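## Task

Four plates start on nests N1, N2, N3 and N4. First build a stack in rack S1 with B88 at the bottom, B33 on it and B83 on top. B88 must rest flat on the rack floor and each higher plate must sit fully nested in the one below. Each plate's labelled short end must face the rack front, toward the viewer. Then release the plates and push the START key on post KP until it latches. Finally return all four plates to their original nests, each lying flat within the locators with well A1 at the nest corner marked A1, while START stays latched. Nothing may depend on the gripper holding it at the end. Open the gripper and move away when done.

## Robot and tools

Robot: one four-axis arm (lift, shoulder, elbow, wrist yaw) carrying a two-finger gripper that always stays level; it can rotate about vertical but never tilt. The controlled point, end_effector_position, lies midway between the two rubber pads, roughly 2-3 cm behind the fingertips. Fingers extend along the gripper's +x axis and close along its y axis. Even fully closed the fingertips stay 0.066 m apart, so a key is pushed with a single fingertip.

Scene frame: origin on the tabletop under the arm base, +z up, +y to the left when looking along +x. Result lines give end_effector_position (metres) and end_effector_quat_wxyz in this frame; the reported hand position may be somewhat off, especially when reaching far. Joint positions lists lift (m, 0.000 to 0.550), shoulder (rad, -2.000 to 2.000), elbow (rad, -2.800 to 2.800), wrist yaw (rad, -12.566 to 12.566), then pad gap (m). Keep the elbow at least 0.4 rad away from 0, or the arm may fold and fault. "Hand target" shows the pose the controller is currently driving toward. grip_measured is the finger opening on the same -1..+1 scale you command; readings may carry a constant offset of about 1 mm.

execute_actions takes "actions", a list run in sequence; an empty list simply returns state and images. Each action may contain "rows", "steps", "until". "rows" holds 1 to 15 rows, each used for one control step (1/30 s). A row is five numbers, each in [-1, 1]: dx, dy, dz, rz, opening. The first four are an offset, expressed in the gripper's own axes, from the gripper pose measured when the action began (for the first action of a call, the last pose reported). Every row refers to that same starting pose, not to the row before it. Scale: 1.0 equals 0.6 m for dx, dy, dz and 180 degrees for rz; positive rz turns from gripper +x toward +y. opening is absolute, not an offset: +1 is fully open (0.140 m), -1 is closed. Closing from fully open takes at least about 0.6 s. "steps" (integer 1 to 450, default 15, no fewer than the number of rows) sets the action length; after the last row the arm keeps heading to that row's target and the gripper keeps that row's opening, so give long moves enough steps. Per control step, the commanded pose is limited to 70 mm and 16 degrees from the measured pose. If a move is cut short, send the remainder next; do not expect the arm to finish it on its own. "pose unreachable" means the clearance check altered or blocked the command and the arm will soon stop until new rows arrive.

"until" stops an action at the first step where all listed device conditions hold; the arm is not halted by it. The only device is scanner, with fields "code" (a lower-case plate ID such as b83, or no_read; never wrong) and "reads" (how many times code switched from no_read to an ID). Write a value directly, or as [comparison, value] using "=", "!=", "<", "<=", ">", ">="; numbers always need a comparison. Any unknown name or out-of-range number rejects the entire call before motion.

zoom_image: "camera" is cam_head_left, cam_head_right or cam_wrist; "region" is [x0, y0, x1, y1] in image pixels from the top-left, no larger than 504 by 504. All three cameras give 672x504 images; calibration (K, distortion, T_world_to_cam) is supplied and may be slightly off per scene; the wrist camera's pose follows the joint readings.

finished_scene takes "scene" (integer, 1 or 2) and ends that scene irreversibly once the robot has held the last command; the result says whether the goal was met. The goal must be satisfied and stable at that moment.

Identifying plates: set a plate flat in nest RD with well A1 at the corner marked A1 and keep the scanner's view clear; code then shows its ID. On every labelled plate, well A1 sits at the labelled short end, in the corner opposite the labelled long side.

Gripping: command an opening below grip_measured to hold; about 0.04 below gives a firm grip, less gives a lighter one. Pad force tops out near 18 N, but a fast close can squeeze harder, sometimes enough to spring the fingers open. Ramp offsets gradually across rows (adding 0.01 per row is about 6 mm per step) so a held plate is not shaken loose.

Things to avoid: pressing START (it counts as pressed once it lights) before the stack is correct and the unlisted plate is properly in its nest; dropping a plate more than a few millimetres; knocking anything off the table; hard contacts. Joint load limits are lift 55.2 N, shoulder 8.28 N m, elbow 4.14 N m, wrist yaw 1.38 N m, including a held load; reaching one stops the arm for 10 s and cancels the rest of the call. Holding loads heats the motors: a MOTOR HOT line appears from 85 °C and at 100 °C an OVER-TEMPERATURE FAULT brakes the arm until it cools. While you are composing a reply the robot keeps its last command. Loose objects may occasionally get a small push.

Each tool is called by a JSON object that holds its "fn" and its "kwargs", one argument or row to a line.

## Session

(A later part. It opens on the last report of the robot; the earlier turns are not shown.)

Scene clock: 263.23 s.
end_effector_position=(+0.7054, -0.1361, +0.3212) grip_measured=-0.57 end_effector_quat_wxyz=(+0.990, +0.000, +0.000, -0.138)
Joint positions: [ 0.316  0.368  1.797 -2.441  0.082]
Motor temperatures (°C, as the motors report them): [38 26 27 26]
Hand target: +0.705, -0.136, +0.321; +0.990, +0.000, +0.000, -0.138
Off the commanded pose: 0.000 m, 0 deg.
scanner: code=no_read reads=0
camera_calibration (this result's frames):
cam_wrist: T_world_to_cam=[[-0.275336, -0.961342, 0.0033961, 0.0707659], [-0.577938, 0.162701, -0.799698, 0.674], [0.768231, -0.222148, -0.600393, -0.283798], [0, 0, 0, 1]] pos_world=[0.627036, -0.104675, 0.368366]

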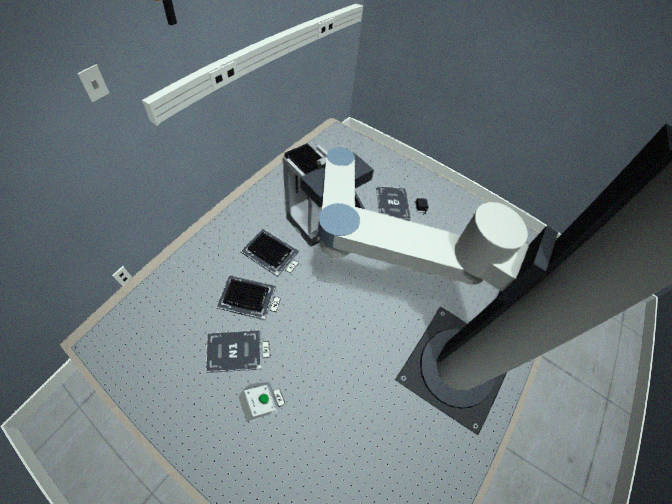

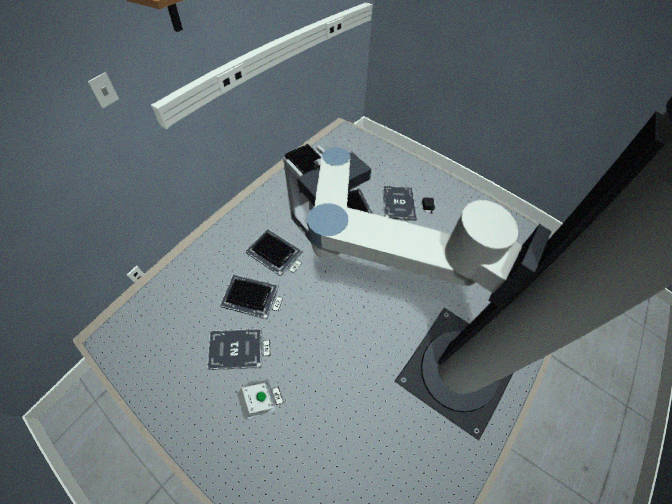

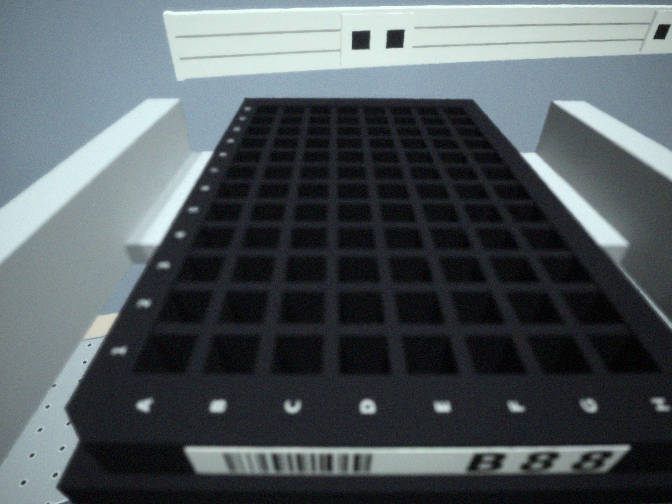

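{"fn": "execute_actions", "kwargs": {
  "actions": [
    {"rows":[[0,0,0.004,0,-0.62],[0,0,0.008,0,-0.62],[0,0,0.011,0,-0.62],[0,0,0.011,0,-0.62],[0,0,0.011,0,-0.62],[0,0,0.011,0,-0.62],[0,-0.008,0.011,0,-0.62],[0,-0.016,0.011,0,-0.62],[0,-0.025,0.011,0,-0.62],[0,-0.03,0.011,0,-0.62]],"steps":18}
  ]
}}

{"fn": "zoom_image", "kwargs": {
  "camera": "cam_wrist",
  "region": [150, 80, 290, 200]
}}

Scene clock: 277.60 s.
end_effector_position=(+0.7004, -0.1536, +0.3278) grip_measured=-0.57 end_effector_quat_wxyz=(+0.990, +0.000, +0.000, -0.138)
Joint positions: [ 0.323  0.325  1.796 -2.397  0.082]
Motor temperatures (°C, as the motors report them): [38 26 27 26]
Hand target: +0.700, -0.153, +0.328; +0.990, +0.000, +0.000, -0.138
Off the commanded pose: 0.000 m, 0 deg.
scanner: code=no_read reads=0
camera_calibration (this result's frames):
cam_wrist: T_world_to_cam=[[-0.275945, -0.961167, 0.0033961, 0.0529705], [-0.577834, 0.163067, -0.799698, 0.679252], [0.76809, -0.222635, -0.600393, -0.279849], [0, 0, 0, 1]] pos_world=[0.622062, -0.122154, 0.374997]

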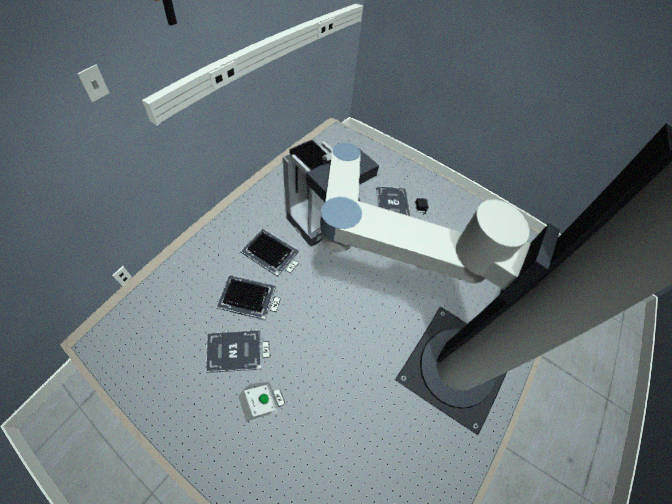

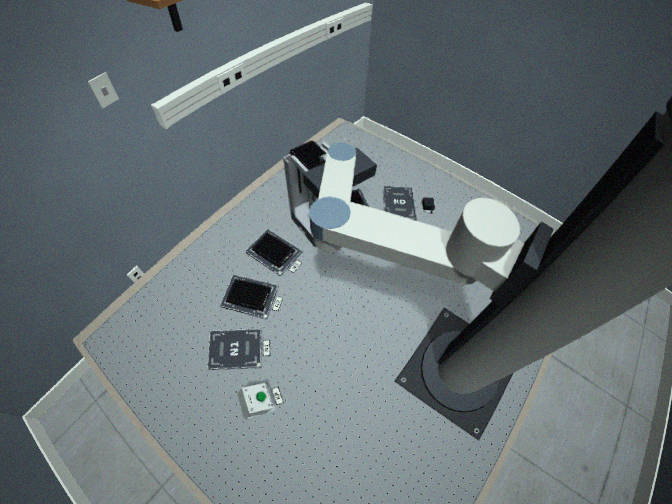

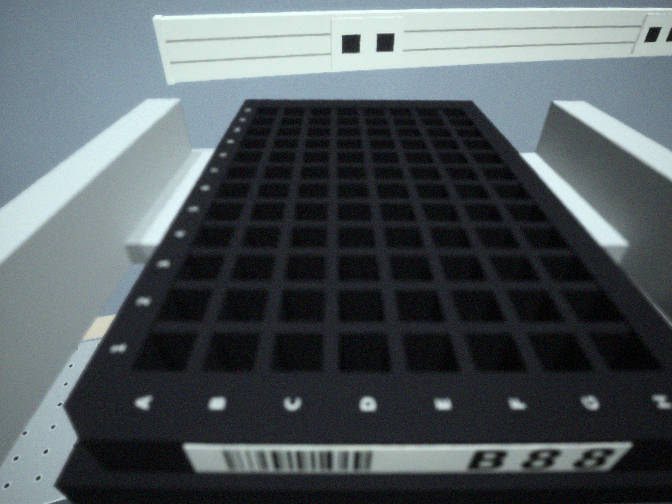

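Region (150, 80, 290, 200) of cam_wrist's 672x504 image, scaled by 3.600, with more detail than that image has; it fills the top 432 rows of this view, and the rest is white.

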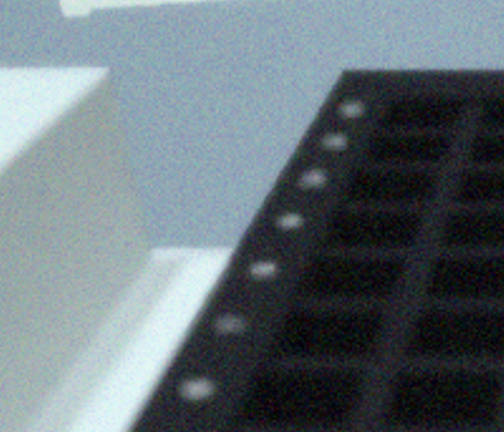

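{"fn": "execute_actions", "kwargs": {
  "actions": [
    {"rows":[[-0.008,0,0,0,-0.62],[-0.016,0,0,0,-0.62],[-0.025,0,0,0,-0.62],[-0.033,0,0,0,-0.62],[-0.04,0,0,0,-0.62]],"steps":14}
  ]
}}

{"fn": "zoom_image", "kwargs": {
  "camera": "cam_wrist",
  "region": [150, 80, 290, 200]
}}

{"fn": "zoom_image", "kwargs": {
  "camera": "cam_wrist",
  "region": [0, 300, 200, 504]
}}

Scene clock: 286.97 s.
end_effector_position=(+0.6773, -0.1471, +0.3278) grip_measured=-0.57 end_effector_quat_wxyz=(+0.990, +0.000, +0.000, -0.138)
Joint positions: [ 0.323  0.386  1.652 -2.315  0.082]
Motor temperatures (°C, as the motors report them): [38 26 27 26]
Hand target: +0.677, -0.147, +0.328; +0.990, +0.000, +0.000, -0.138
Off the commanded pose: 0.000 m, 0 deg.
scanner: code=no_read reads=0
camera_calibration (this result's frames):
cam_wrist: T_world_to_cam=[[-0.276234, -0.961084, 0.0033961, 0.0530654], [-0.577785, 0.163241, -0.799698, 0.664812], [0.768023, -0.222866, -0.600393, -0.260626], [0, 0, 0, 1]] pos_world=[0.598944, -0.115608, 0.37499]

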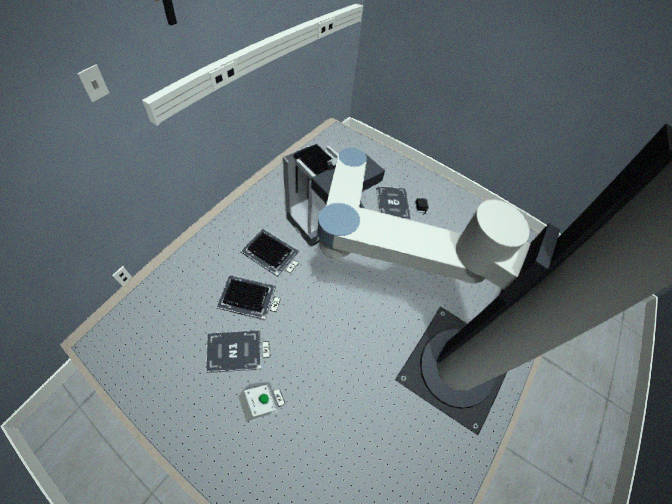

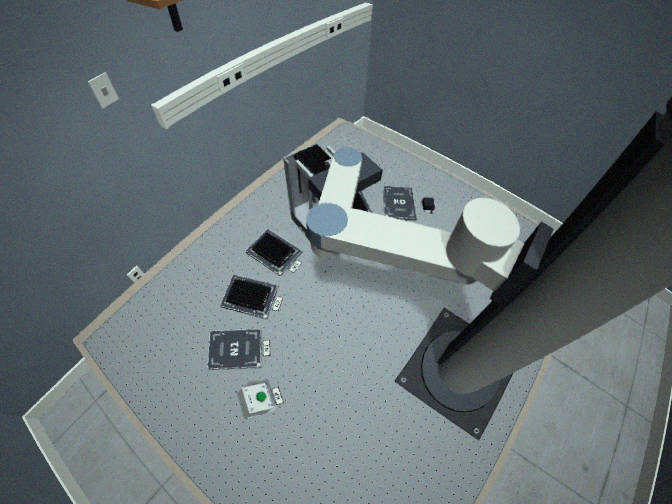

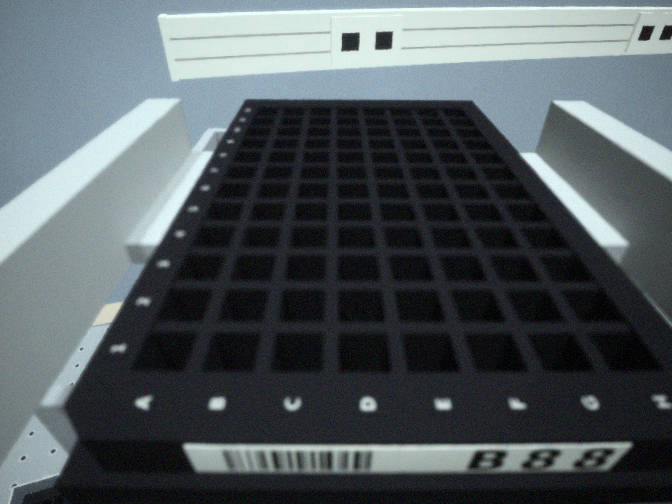

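Region (150, 80, 290, 200) of cam_wrist's 672x504 image, scaled by 3.600, with more detail than that image has; it fills the top 432 rows of this view, and the rest is white.

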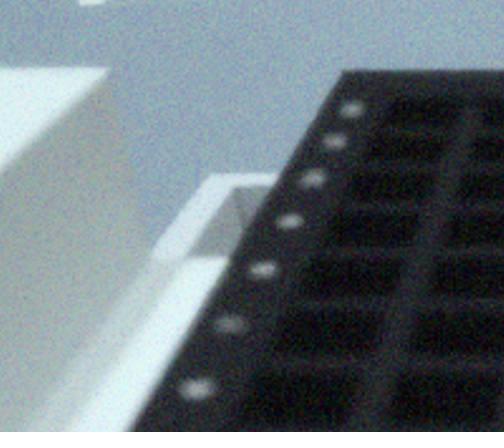

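Region (0, 300, 200, 504) of cam_wrist's 672x504 image, scaled by 2.471, with more detail than that image has; it fills the left 494 columns of this view, and the rest is white.

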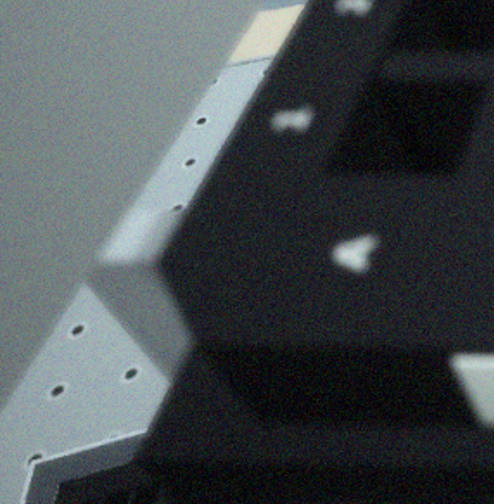

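{"fn": "execute_actions", "kwargs": {
  "actions": [
    {"rows":[[0.008,0.007,0,0,-0.62],[0.016,0.014,0,0,-0.62],[0.025,0.021,0,0,-0.62],[0.0355,0.0308,0,0.0003,-0.62]],"steps":13},
    {"rows":[[0,0,-0.003,0,-0.62],[0,0,-0.005,0,-0.62],[0,0,-0.007,0,-0.62],[0,0,-0.009,0,-0.62],[0,0,-0.011,0,-0.62],[0,0,-0.0125,0,-0.62]],"steps":11}
  ]
}}

Scene clock: 300.17 s.
end_effector_position=(+0.7029, -0.1350, +0.3202) grip_measured=-0.57 end_effector_quat_wxyz=(+0.991, +0.000, +0.000, -0.137)
Joint positions: [ 0.315  0.377  1.78  -2.432  0.082]
Motor temperatures (°C, as the motors report them): [38 26 27 26]
Hand target: +0.703, -0.135, +0.320; +0.991, +0.000, +0.000, -0.137
Off the commanded pose: 0.000 m, 0 deg.
scanner: code=no_read reads=0
camera_calibration (this result's frames):
cam_wrist: T_world_to_cam=[[-0.274767, -0.961505, 0.0033961, 0.070751], [-0.578034, 0.162359, -0.799698, 0.671644], [0.768362, -0.221694, -0.600393, -0.282214], [0, 0, 0, 1]] pos_world=[0.624515, -0.103585, 0.367433]

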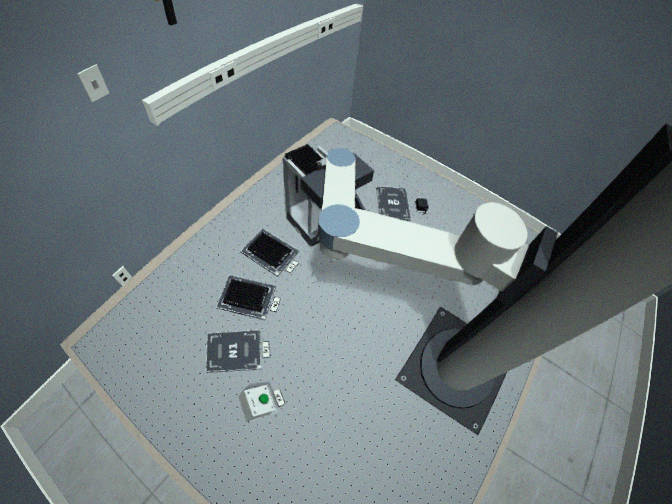

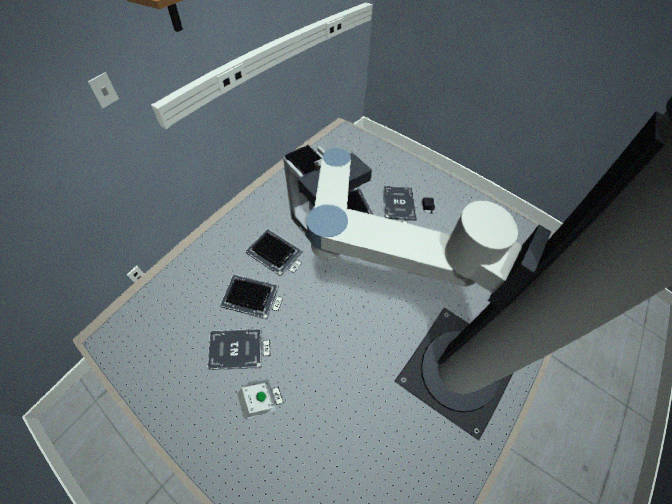

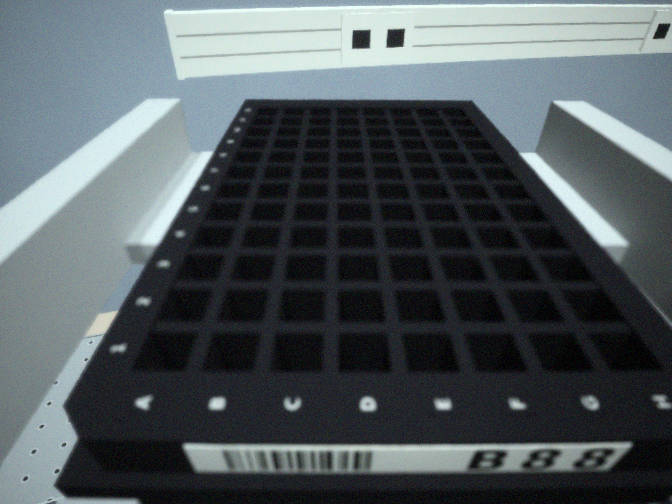

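In. Lower further.

{"fn": "execute_actions", "kwargs": {
  "actions": [
    {"rows":[[0,0,-0.003,0,-0.62],[0,0,-0.007,0,-0.62],[0,0,-0.012,0,-0.62],[0,0,-0.017,0,-0.62],[0,0,-0.022,0,-0.62]],"steps":11}
  ]
}}

{"fn": "zoom_image", "kwargs": {
  "camera": "cam_wrist",
  "region": [190, 60, 530, 170]
}}

Scene clock: 309.23 s.
end_effector_position=(+0.7029, -0.1350, +0.3070) grip_measured=-0.57 end_effector_quat_wxyz=(+0.991, +0.000, +0.000, -0.137)
Joint positions: [ 0.302  0.377  1.78  -2.432  0.082]
Motor temperatures (°C, as the motors report them): [38 26 27 26]
Hand target: +0.703, -0.135, +0.307; +0.991, +0.000, +0.000, -0.137
Off the commanded pose: 0.000 m, 0 deg.
scanner: code=no_read reads=0
camera_calibration (this result's frames):
cam_wrist: T_world_to_cam=[[-0.274783, -0.9615, 0.0033961, 0.0708027], [-0.578031, 0.162369, -0.799698, 0.661036], [0.768358, -0.221707, -0.600393, -0.290173], [0, 0, 0, 1]] pos_world=[0.624512, -0.103588, 0.354171]

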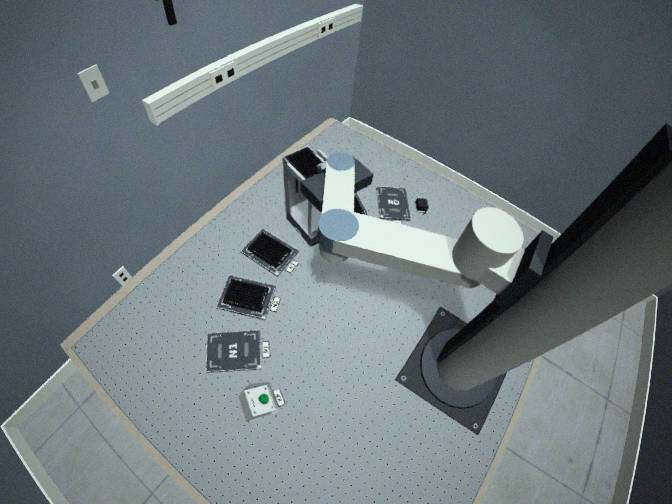

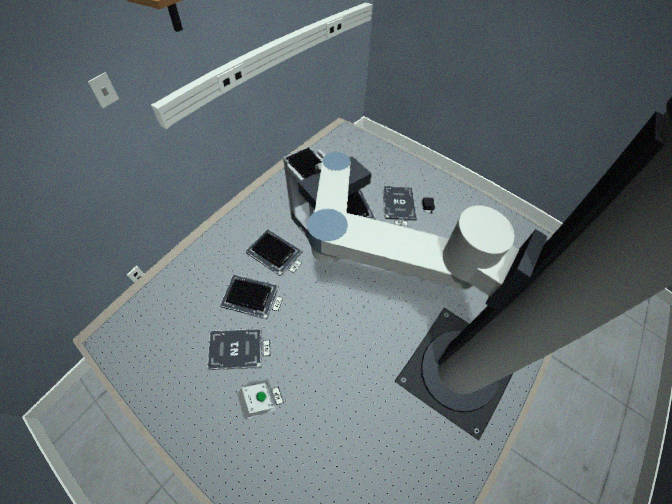

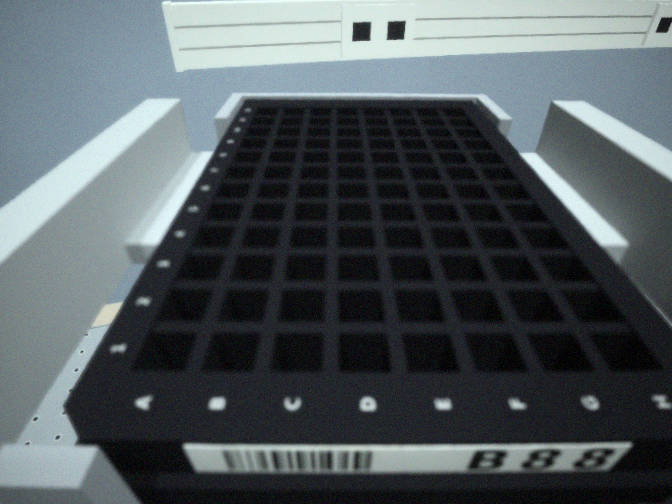

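Region (190, 60, 530, 170) of cam_wrist's 672x504 image, scaled by 1.482, with more detail than that image has; it fills the top 163 rows of this view, and the rest is white.

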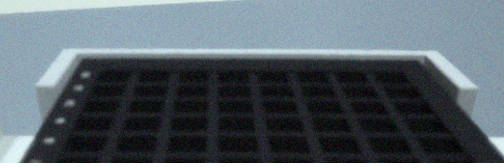

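{"fn": "execute_actions", "kwargs": {
  "actions": [
    {"rows":[[0.0005,-0.0007,-0.005,0,-0.62],[0.0005,-0.0007,-0.012,0,-0.62],[0.0005,-0.0007,-0.022,0,-0.62],[0.0005,-0.0007,-0.035,0,-0.62],[0.0005,-0.0007,-0.05,0,-0.62],[0.0005,-0.0007,-0.07,0,-0.62],[0.0005,-0.0007,-0.09,0,-0.62],[0.0005,-0.0007,-0.37,0,-0.62]],"steps":30},
    {"rows":[[0,0,-0.003,0,-0.62],[0,0,-0.006,0,-0.62],[0,0,-0.009,0,-0.62],[0,0,-0.012,0,-0.62],[0,0,-0.015,0,-0.62],[0,0,-0.017,0,-0.62]],"steps":11}
  ]
}}

Scene clock: 326.27 s.
end_effector_position=(+0.7030, -0.1354, +0.0747) grip_measured=-0.57 end_effector_quat_wxyz=(+0.991, +0.000, +0.000, -0.137)
Joint positions: [ 0.07   0.375  1.782 -2.432  0.082]
Motor temperatures (°C, as the motors report them): [38 26 27 26]
Hand target: +0.703, -0.135, +0.075; +0.991, +0.000, +0.000, -0.137
Off the commanded pose: 0.000 m, 0 deg.
scanner: code=no_read reads=0
camera_calibration (this result's frames):
cam_wrist: T_world_to_cam=[[-0.274825, -0.961488, 0.0033961, 0.0712064], [-0.578024, 0.162394, -0.799698, 0.475405], [0.768348, -0.22174, -0.600393, -0.429881], [0, 0, 0, 1]] pos_world=[0.624663, -0.104061, 0.121841]

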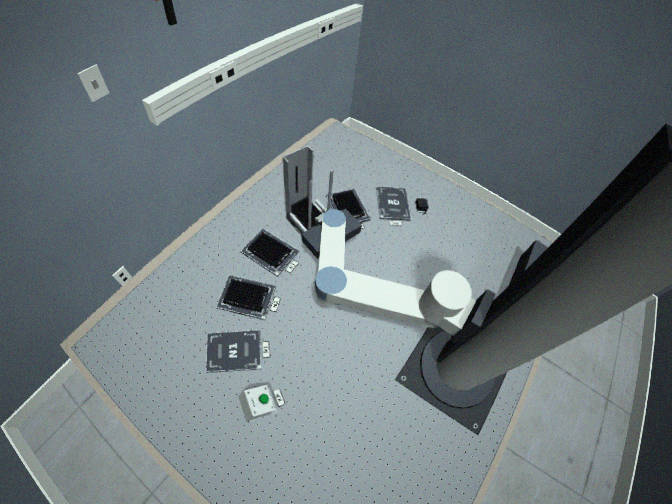

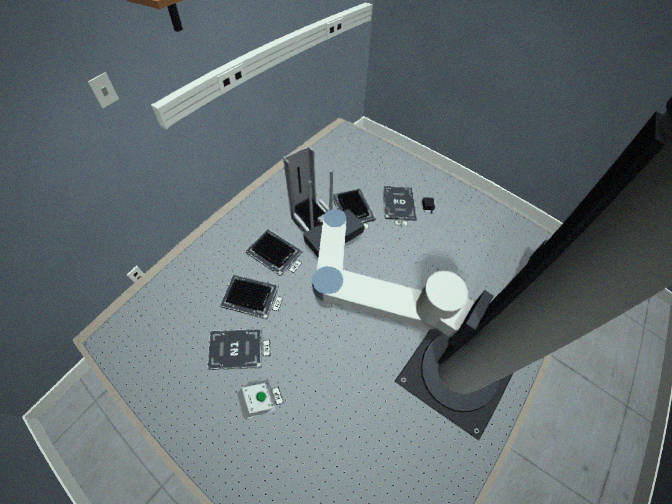

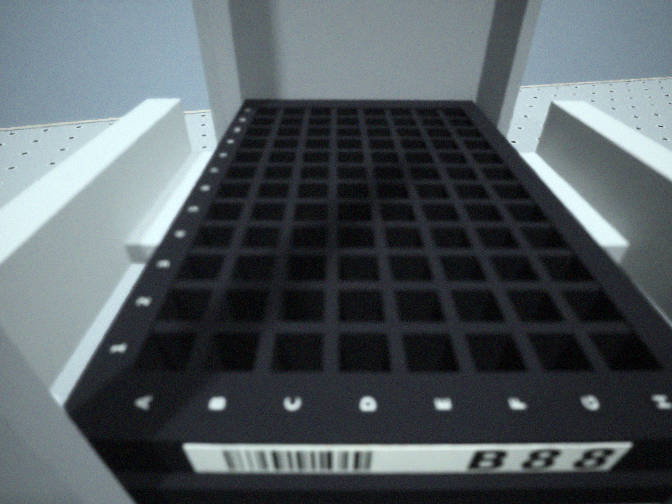

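{"fn": "execute_actions", "kwargs": {
  "actions": [
    {"rows":[[0,0,-0.001,0,-0.62],[0,0,-0.002,0,-0.62],[0,0,-0.003,0,-0.62]],"steps":8}
  ]
}}

Scene clock: 331.73 s.
end_effector_position=(+0.7031, -0.1354, +0.0730) grip_measured=-0.57 end_effector_quat_wxyz=(+0.991, +0.000, +0.000, -0.137)
Joint positions: [ 0.068  0.375  1.782 -2.432  0.082]
Motor temperatures (°C, as the motors report them): [38 26 27 26]
Hand target: +0.703, -0.135, +0.073; +0.991, +0.000, +0.000, -0.137
Off the commanded pose: 0.000 m, 0 deg.
scanner: code=no_read reads=0
camera_calibration (this result's frames):
cam_wrist: T_world_to_cam=[[-0.274758, -0.961507, 0.0033961, 0.0712023], [-0.578035, 0.162353, -0.799698, 0.474097], [0.768364, -0.221686, -0.600393, -0.430901], [0, 0, 0, 1]] pos_world=[0.624697, -0.104035, 0.120183]

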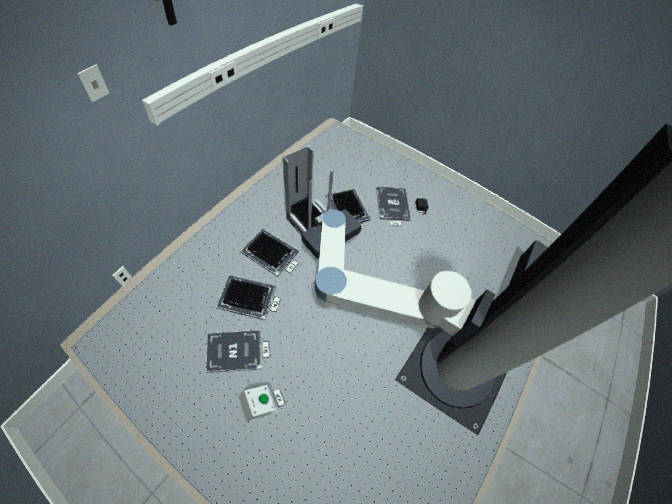

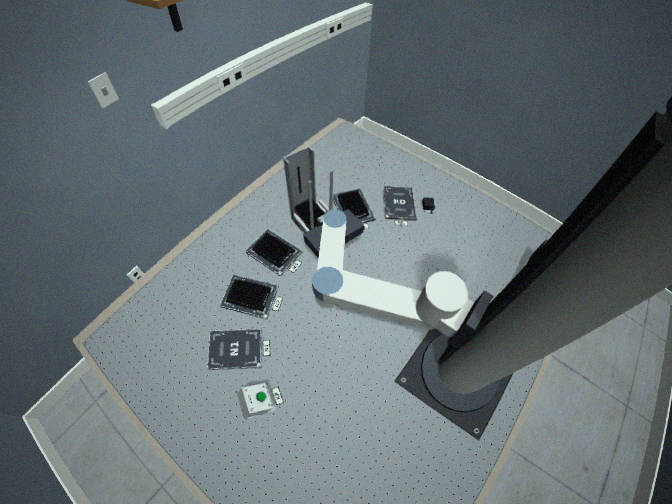

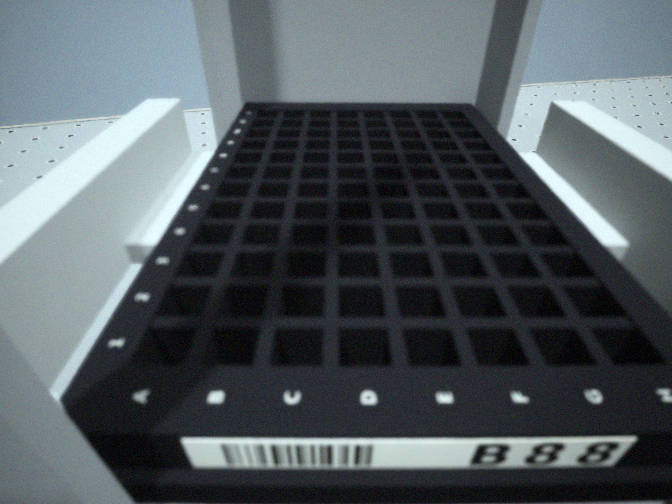

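{"fn": "execute_actions", "kwargs": {
  "actions": [
    {"rows":[[0,0,0,0,-0.58],[0,0,0,0,-0.54],[0,0,0,0,-0.45],[0,0,0,0,0.1]],"steps":12},
    {"rows":[[-0.02,0,0.005,0,0.1],[-0.05,0,0.005,0,0.1],[-0.25,0,0.005,0,0.1]],"steps":22},
    {"rows":[[0,0.35,0,0.225,0.1]],"steps":28},
    {"rows":[[0.1613,0.1268,-0.02,0,0.1]],"steps":20},
    {"rows":[[0,0,-0.02,0,0.0],[0,0,-0.035,0,0.0],[0,0,-0.0517,0,0]],"steps":13}
  ]
}}

Scene clock: 352.77 s.
end_effector_position=(+0.6720, +0.2167, +0.0329) grip_measured=+0.00 end_effector_quat_wxyz=(+0.977, +0.000, +0.000, +0.214)
Joint positions: [ 0.028  1.03   1.764 -2.363  0.103]
Motor temperatures (°C, as the motors report them): [38 26 27 26]
Hand target: +0.672, +0.217, +0.033; +0.977, +0.000, +0.000, +0.214
Off the commanded pose: 0.000 m, 0 deg.
scanner: code=no_read reads=0
camera_calibration (this result's frames):
cam_wrist: T_world_to_cam=[[0.414695, -0.909954, 0.0033961, -0.0731088], [-0.54521, -0.251454, -0.799698, 0.434569], [0.728542, 0.329779, -0.600393, -0.445787], [0, 0, 0, 1]] pos_world=[0.592024, 0.18976, 0.080125]

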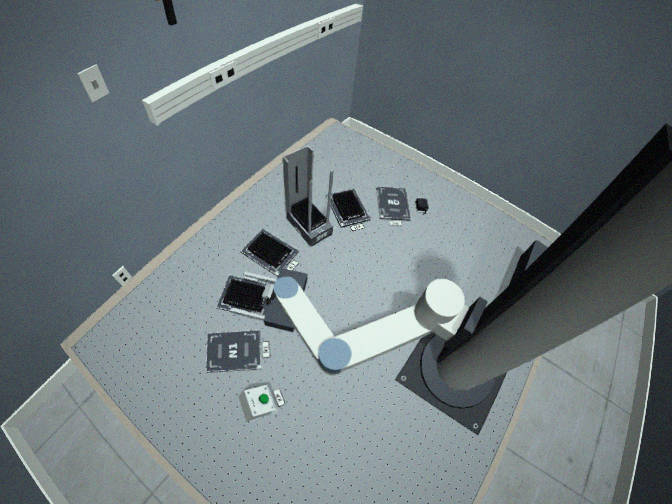

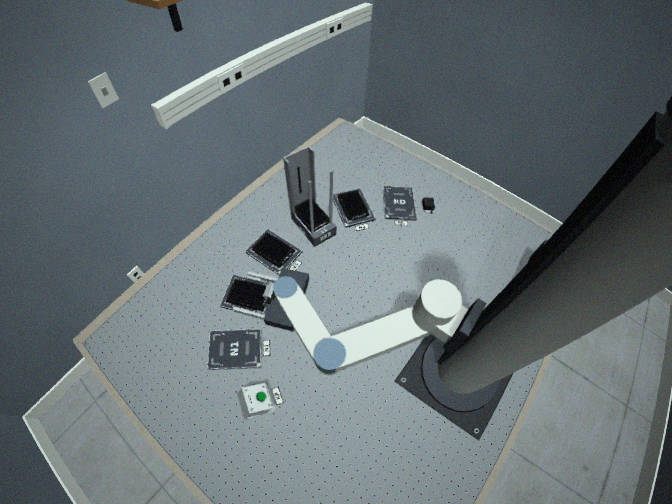

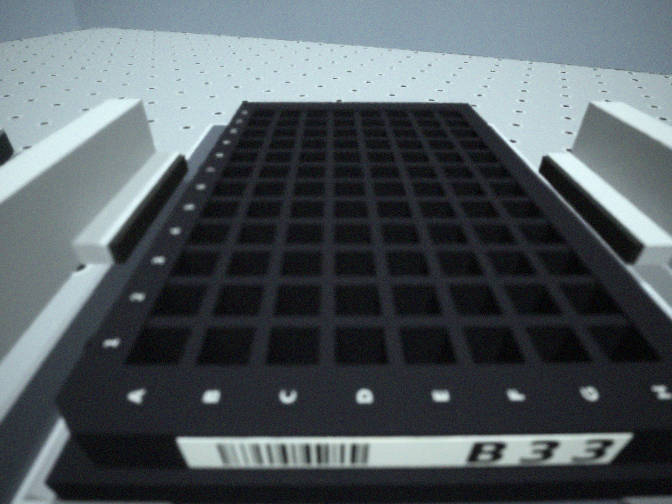

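{"fn": "execute_actions", "kwargs": {
  "actions": [
    {"rows":[[0,0.0012,0,0.0018,-0.15],[0,0.0012,0,0.0018,-0.25],[0,0.0012,0,0.0018,-0.35],[0,0.0012,0,0.0018,-0.42],[0,0.0012,0,0.0018,-0.47],[0,0.0012,0,0.0018,-0.5],[0,0.0012,0,0.0018,-0.52],[0,0.0012,0,0.0018,-0.54],[0,0.0012,0,0.0018,-0.56],[0,0.0012,0,0.0018,-0.58],[0,0.0012,0,0.0018,-0.6],[0,0.0012,0,0.0018,-0.62]],"steps":17},
    {"rows":[[0,0,0.003,0,-0.62],[0,0,0.007,0,-0.62],[0,0,0.012,0,-0.62],[0,0,0.02,0,-0.62],[0,0,0.03,0,-0.62],[0,0,0.045,0,-0.62],[0,0,0.065,0,-0.62],[0,0,0.09,0,-0.62],[0,0,0.12,0,-0.62],[0,0,0.5,0,-0.62]],"steps":33}
  ]
}}

Scene clock: 369.10 s.
end_effector_position=(+0.6717, +0.2174, +0.3313) grip_measured=-0.57 end_effector_quat_wxyz=(+0.976, +0.000, +0.000, +0.216)
Joint positions: [ 0.326  1.03   1.764 -2.358  0.082]
Motor temperatures (°C, as the motors report them): [38 26 27 26]
Hand target: +0.672, +0.217, +0.333; +0.976, +0.000, +0.000, +0.216
Off the commanded pose: 0.002 m, 0 deg.
scanner: code=no_read reads=0
camera_calibration (this result's frames):
cam_wrist: T_world_to_cam=[[0.419916, -0.907557, 0.0033961, -0.0773582], [-0.543757, -0.254582, -0.799698, 0.672883], [0.726636, 0.333959, -0.600393, -0.266282], [0, 0, 0, 1]] pos_world=[0.591859, 0.190024, 0.378492]

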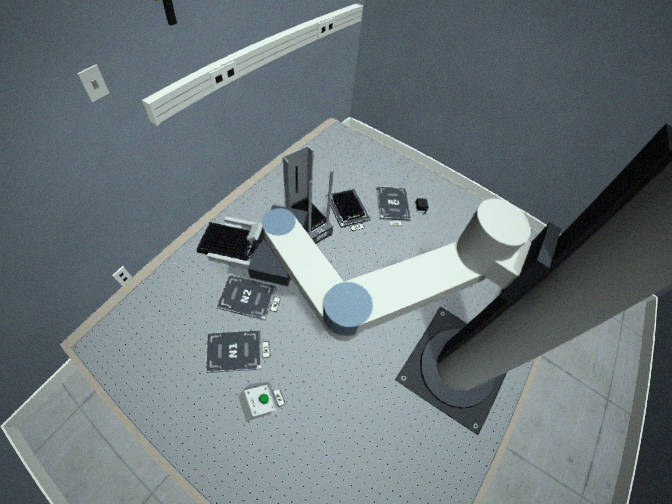

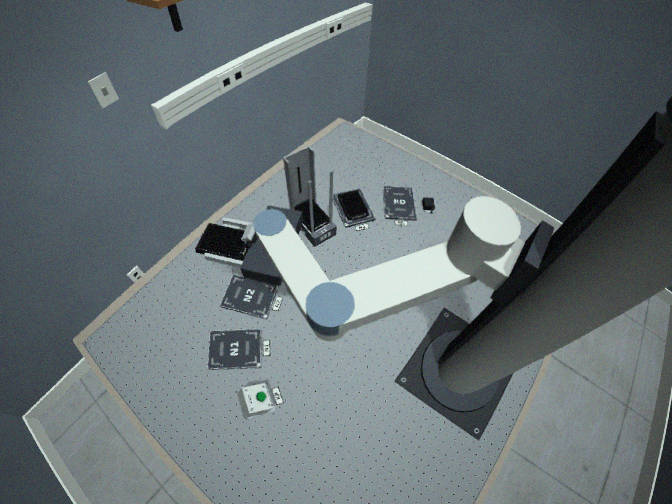

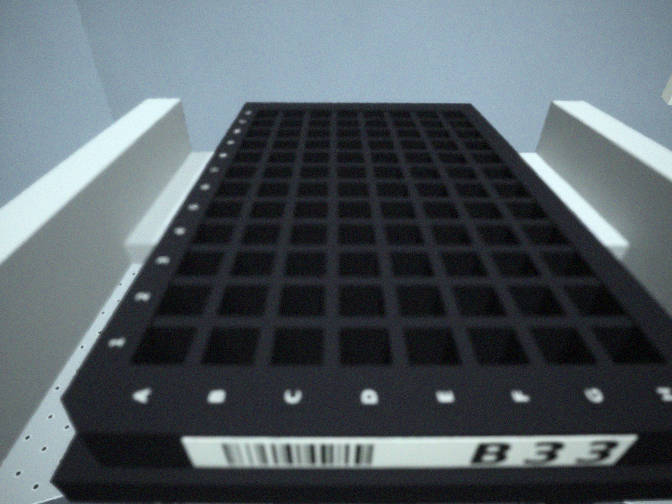

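{"fn": "execute_actions", "kwargs": {
  "actions": [
    {"rows":[[-0.002,-0.006,0,-0.002,-0.62],[-0.005,-0.015,0,-0.006,-0.62],[-0.01,-0.028,0,-0.011,-0.62],[-0.016,-0.045,0,-0.018,-0.62],[-0.024,-0.065,0,-0.027,-0.62],[-0.033,-0.09,0,-0.037,-0.62],[-0.045,-0.12,0,-0.05,-0.62],[-0.2011,-0.555,0,-0.22656,-0.62]],"steps":40},
    {"rows":[[0,0,-0.004,0,-0.62],[0,0,-0.008,0,-0.62],[0,0,-0.011,0,-0.62],[0,0,-0.013,0,-0.62],[0,0,-0.015,0,-0.62],[0,0,-0.017,0,-0.62]],"steps":11}
  ]
}}

Scene clock: 382.37 s.
end_effector_position=(+0.7030, -0.1354, +0.3210) grip_measured=-0.57 end_effector_quat_wxyz=(+0.991, +0.000, +0.000, -0.137)
Joint positions: [ 0.316  0.375  1.782 -2.432  0.082]
Motor temperatures (°C, as the motors report them): [38 26 27 26]
Hand target: +0.703, -0.135, +0.321; +0.991, +0.000, +0.000, -0.137
Off the commanded pose: 0.000 m, 0 deg.
scanner: code=no_read reads=0
camera_calibration (this result's frames):
cam_wrist: T_world_to_cam=[[-0.274857, -0.961479, 0.0033961, 0.0704079], [-0.578019, 0.162413, -0.799698, 0.672429], [0.768341, -0.221765, -0.600393, -0.281984], [0, 0, 0, 1]] pos_world=[0.624688, -0.104049, 0.3682]

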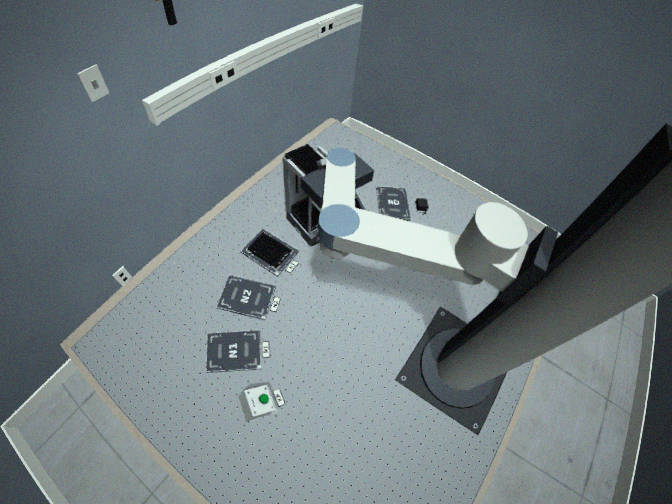

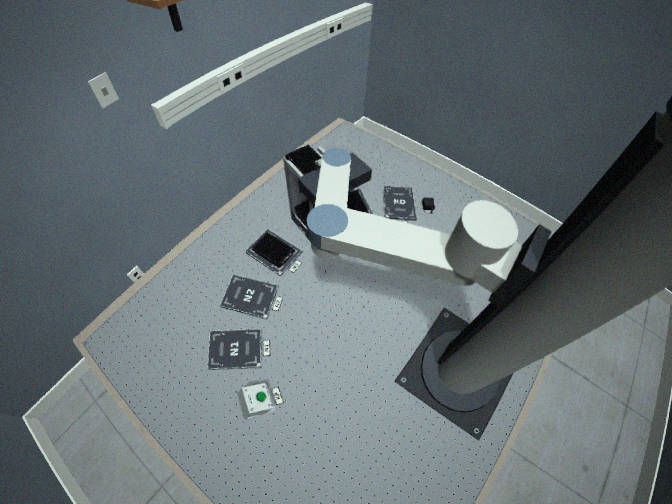

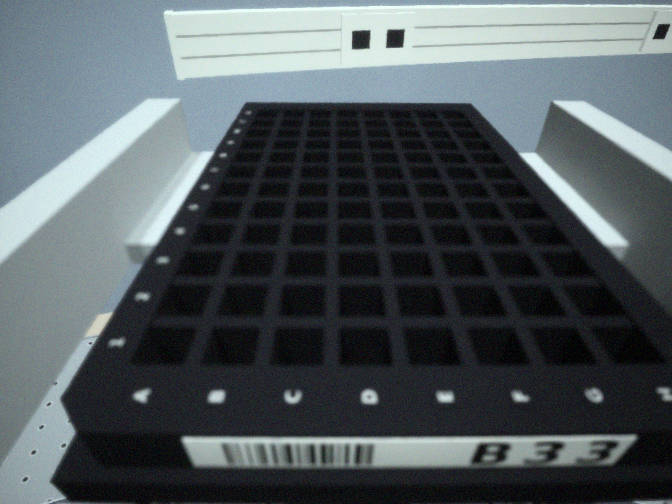

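{"fn": "execute_actions", "kwargs": {
  "actions": [
    {"rows":[[0,0,-0.005,0,-0.62],[0,0,-0.012,0,-0.62],[0,0,-0.022,0,-0.62],[0,0,-0.035,0,-0.62],[0,0,-0.05,0,-0.62],[0,0,-0.07,0,-0.62],[0,0,-0.09,0,-0.62],[0,0,-0.38,0,-0.62]],"steps":30},
    {"rows":[[0,0,-0.003,0,-0.62],[0,0,-0.005,0,-0.62],[0,0,-0.007,0,-0.62],[0,0,-0.009,0,-0.62],[0,0,-0.0105,0,-0.62]],"steps":10},
    {"rows":[[0,0,0,0,-0.58],[0,0,0,0,-0.54],[0,0,0,0,-0.45],[0,0,0,0,0.1]],"steps":12}
  ]
}}

Scene clock: 399.27 s.
end_effector_position=(+0.7030, -0.1354, +0.0866) grip_measured=+0.10 end_effector_quat_wxyz=(+0.991, +0.000, +0.000, -0.137)
Joint positions: [ 0.082  0.375  1.782 -2.432  0.107]
Motor temperatures (°C, as the motors report them): [38 26 27 26]
Hand target: +0.703, -0.135, +0.087; +0.991, +0.000, +0.000, -0.137
Off the commanded pose: 0.000 m, 0 deg.
scanner: code=no_read reads=0
camera_calibration (this result's frames):
cam_wrist: T_world_to_cam=[[-0.274886, -0.961471, 0.0033961, 0.0712149], [-0.578014, 0.16243, -0.799698, 0.484942], [0.768334, -0.221789, -0.600393, -0.422728], [0, 0, 0, 1]] pos_world=[0.624676, -0.104055, 0.133762]

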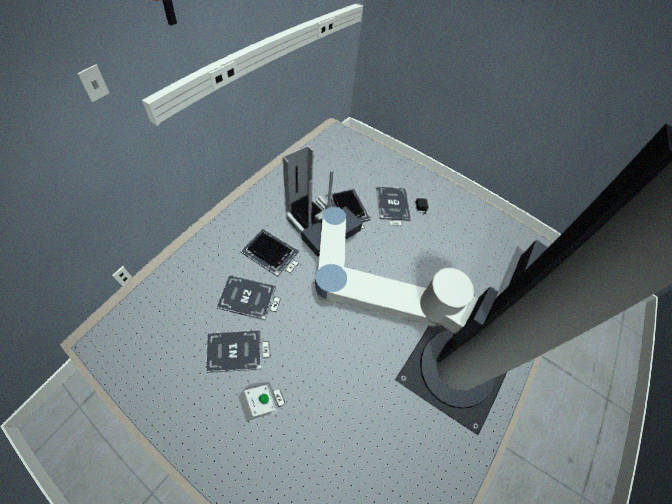

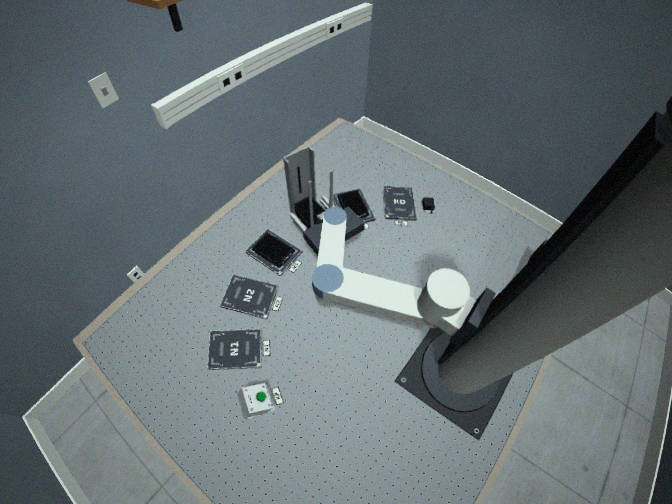

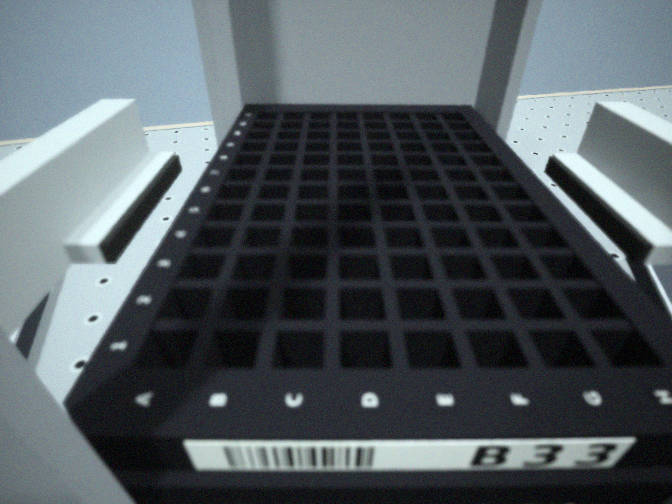

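{"fn": "execute_actions", "kwargs": {
  "actions": [
    {"rows":[[-0.02,0,0,0,0.1],[-0.05,0,0,0,0.1],[-0.25,0,0,0,0.1]],"steps":21},
    {"rows":[[-0.0143,0.212,0,0.107,0]],"steps":22}
  ]
}}

Scene clock: 410.53 s.
end_effector_position=(+0.5850, +0.0303, +0.0866) grip_measured=+0.00 end_effector_quat_wxyz=(+1.000, +0.000, +0.000, +0.030)
Joint positions: [ 0.082  0.981  1.087 -2.007  0.103]
Motor temperatures (°C, as the motors report them): [38 26 27 26]
Hand target: +0.585, +0.030, +0.087; +1.000, +0.000, +0.000, +0.030
Off the commanded pose: 0.000 m, 0 deg.
scanner: code=no_read reads=0
camera_calibration (this result's frames):
cam_wrist: T_world_to_cam=[[0.057896, -0.998317, 0.0033961, 0.00451993], [-0.599232, -0.037472, -0.799698, 0.408249], [0.798479, 0.0442642, -0.600393, -0.320976], [0, 0, 0, 1]] pos_world=[0.500667, 0.034018, 0.133749]

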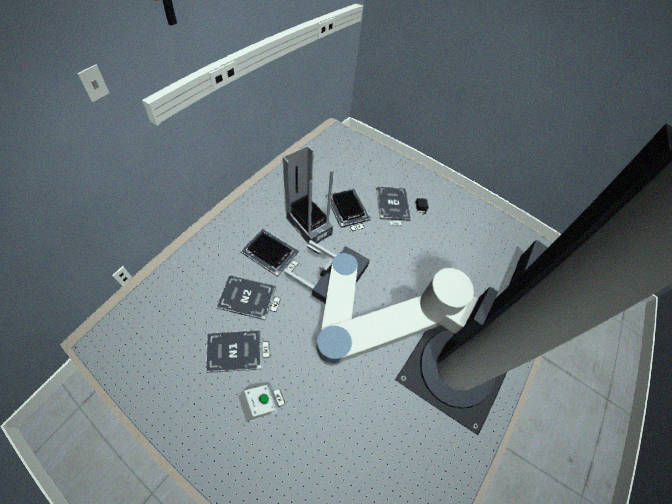

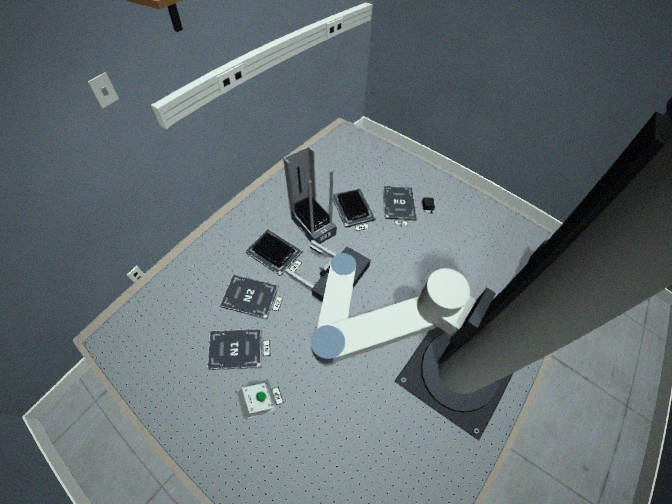

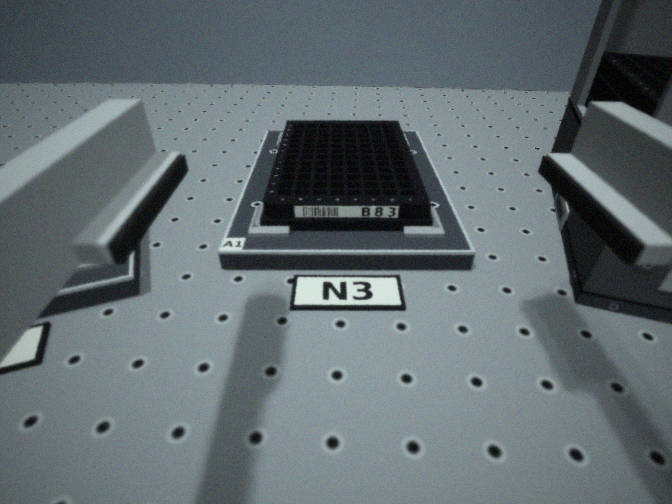

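{"fn": "execute_actions", "kwargs": {
  "actions": [
    {"rows":[[0.238,0.005,-0.05,0,0]],"steps":22},
    {"rows":[[0,0,-0.015,0,0],[0,0,-0.03,0,0],[0,0,-0.0393,0,0]],"steps":12}
  ]
}}

Scene clock: 421.10 s.
end_effector_position=(+0.7273, +0.0419, +0.0329) grip_measured=+0.00 end_effector_quat_wxyz=(+1.000, +0.000, +0.000, +0.030)
Joint positions: [ 0.028  0.674  1.837 -2.45   0.103]
Motor temperatures (°C, as the motors report them): [38 26 27 26]
Hand target: +0.727, +0.042, +0.033; +1.000, +0.000, +0.000, +0.030
Off the commanded pose: 0.000 m, 0 deg.
scanner: code=no_read reads=0
camera_calibration (this result's frames):
cam_wrist: T_world_to_cam=[[0.0579012, -0.998317, 0.0033961, 0.00804695], [-0.599232, -0.0374752, -0.799698, 0.451077], [0.798479, 0.0442684, -0.600393, -0.467385], [0, 0, 0, 1]] pos_world=[0.643031, 0.045628, 0.080083]

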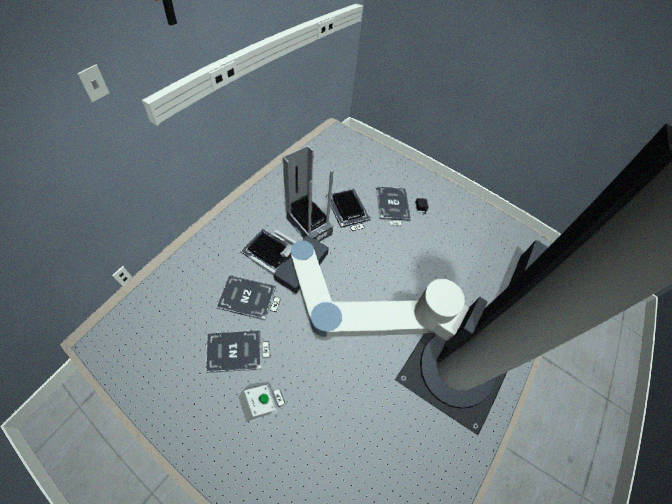

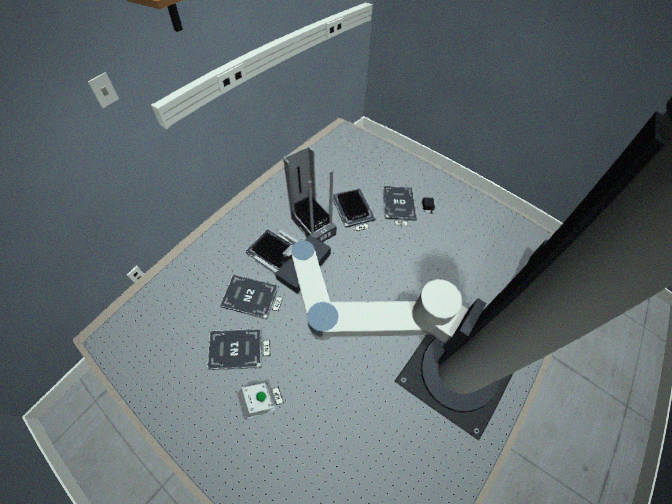

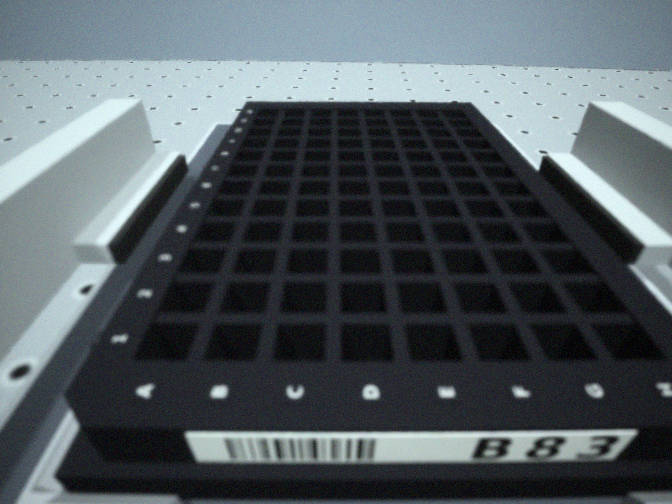

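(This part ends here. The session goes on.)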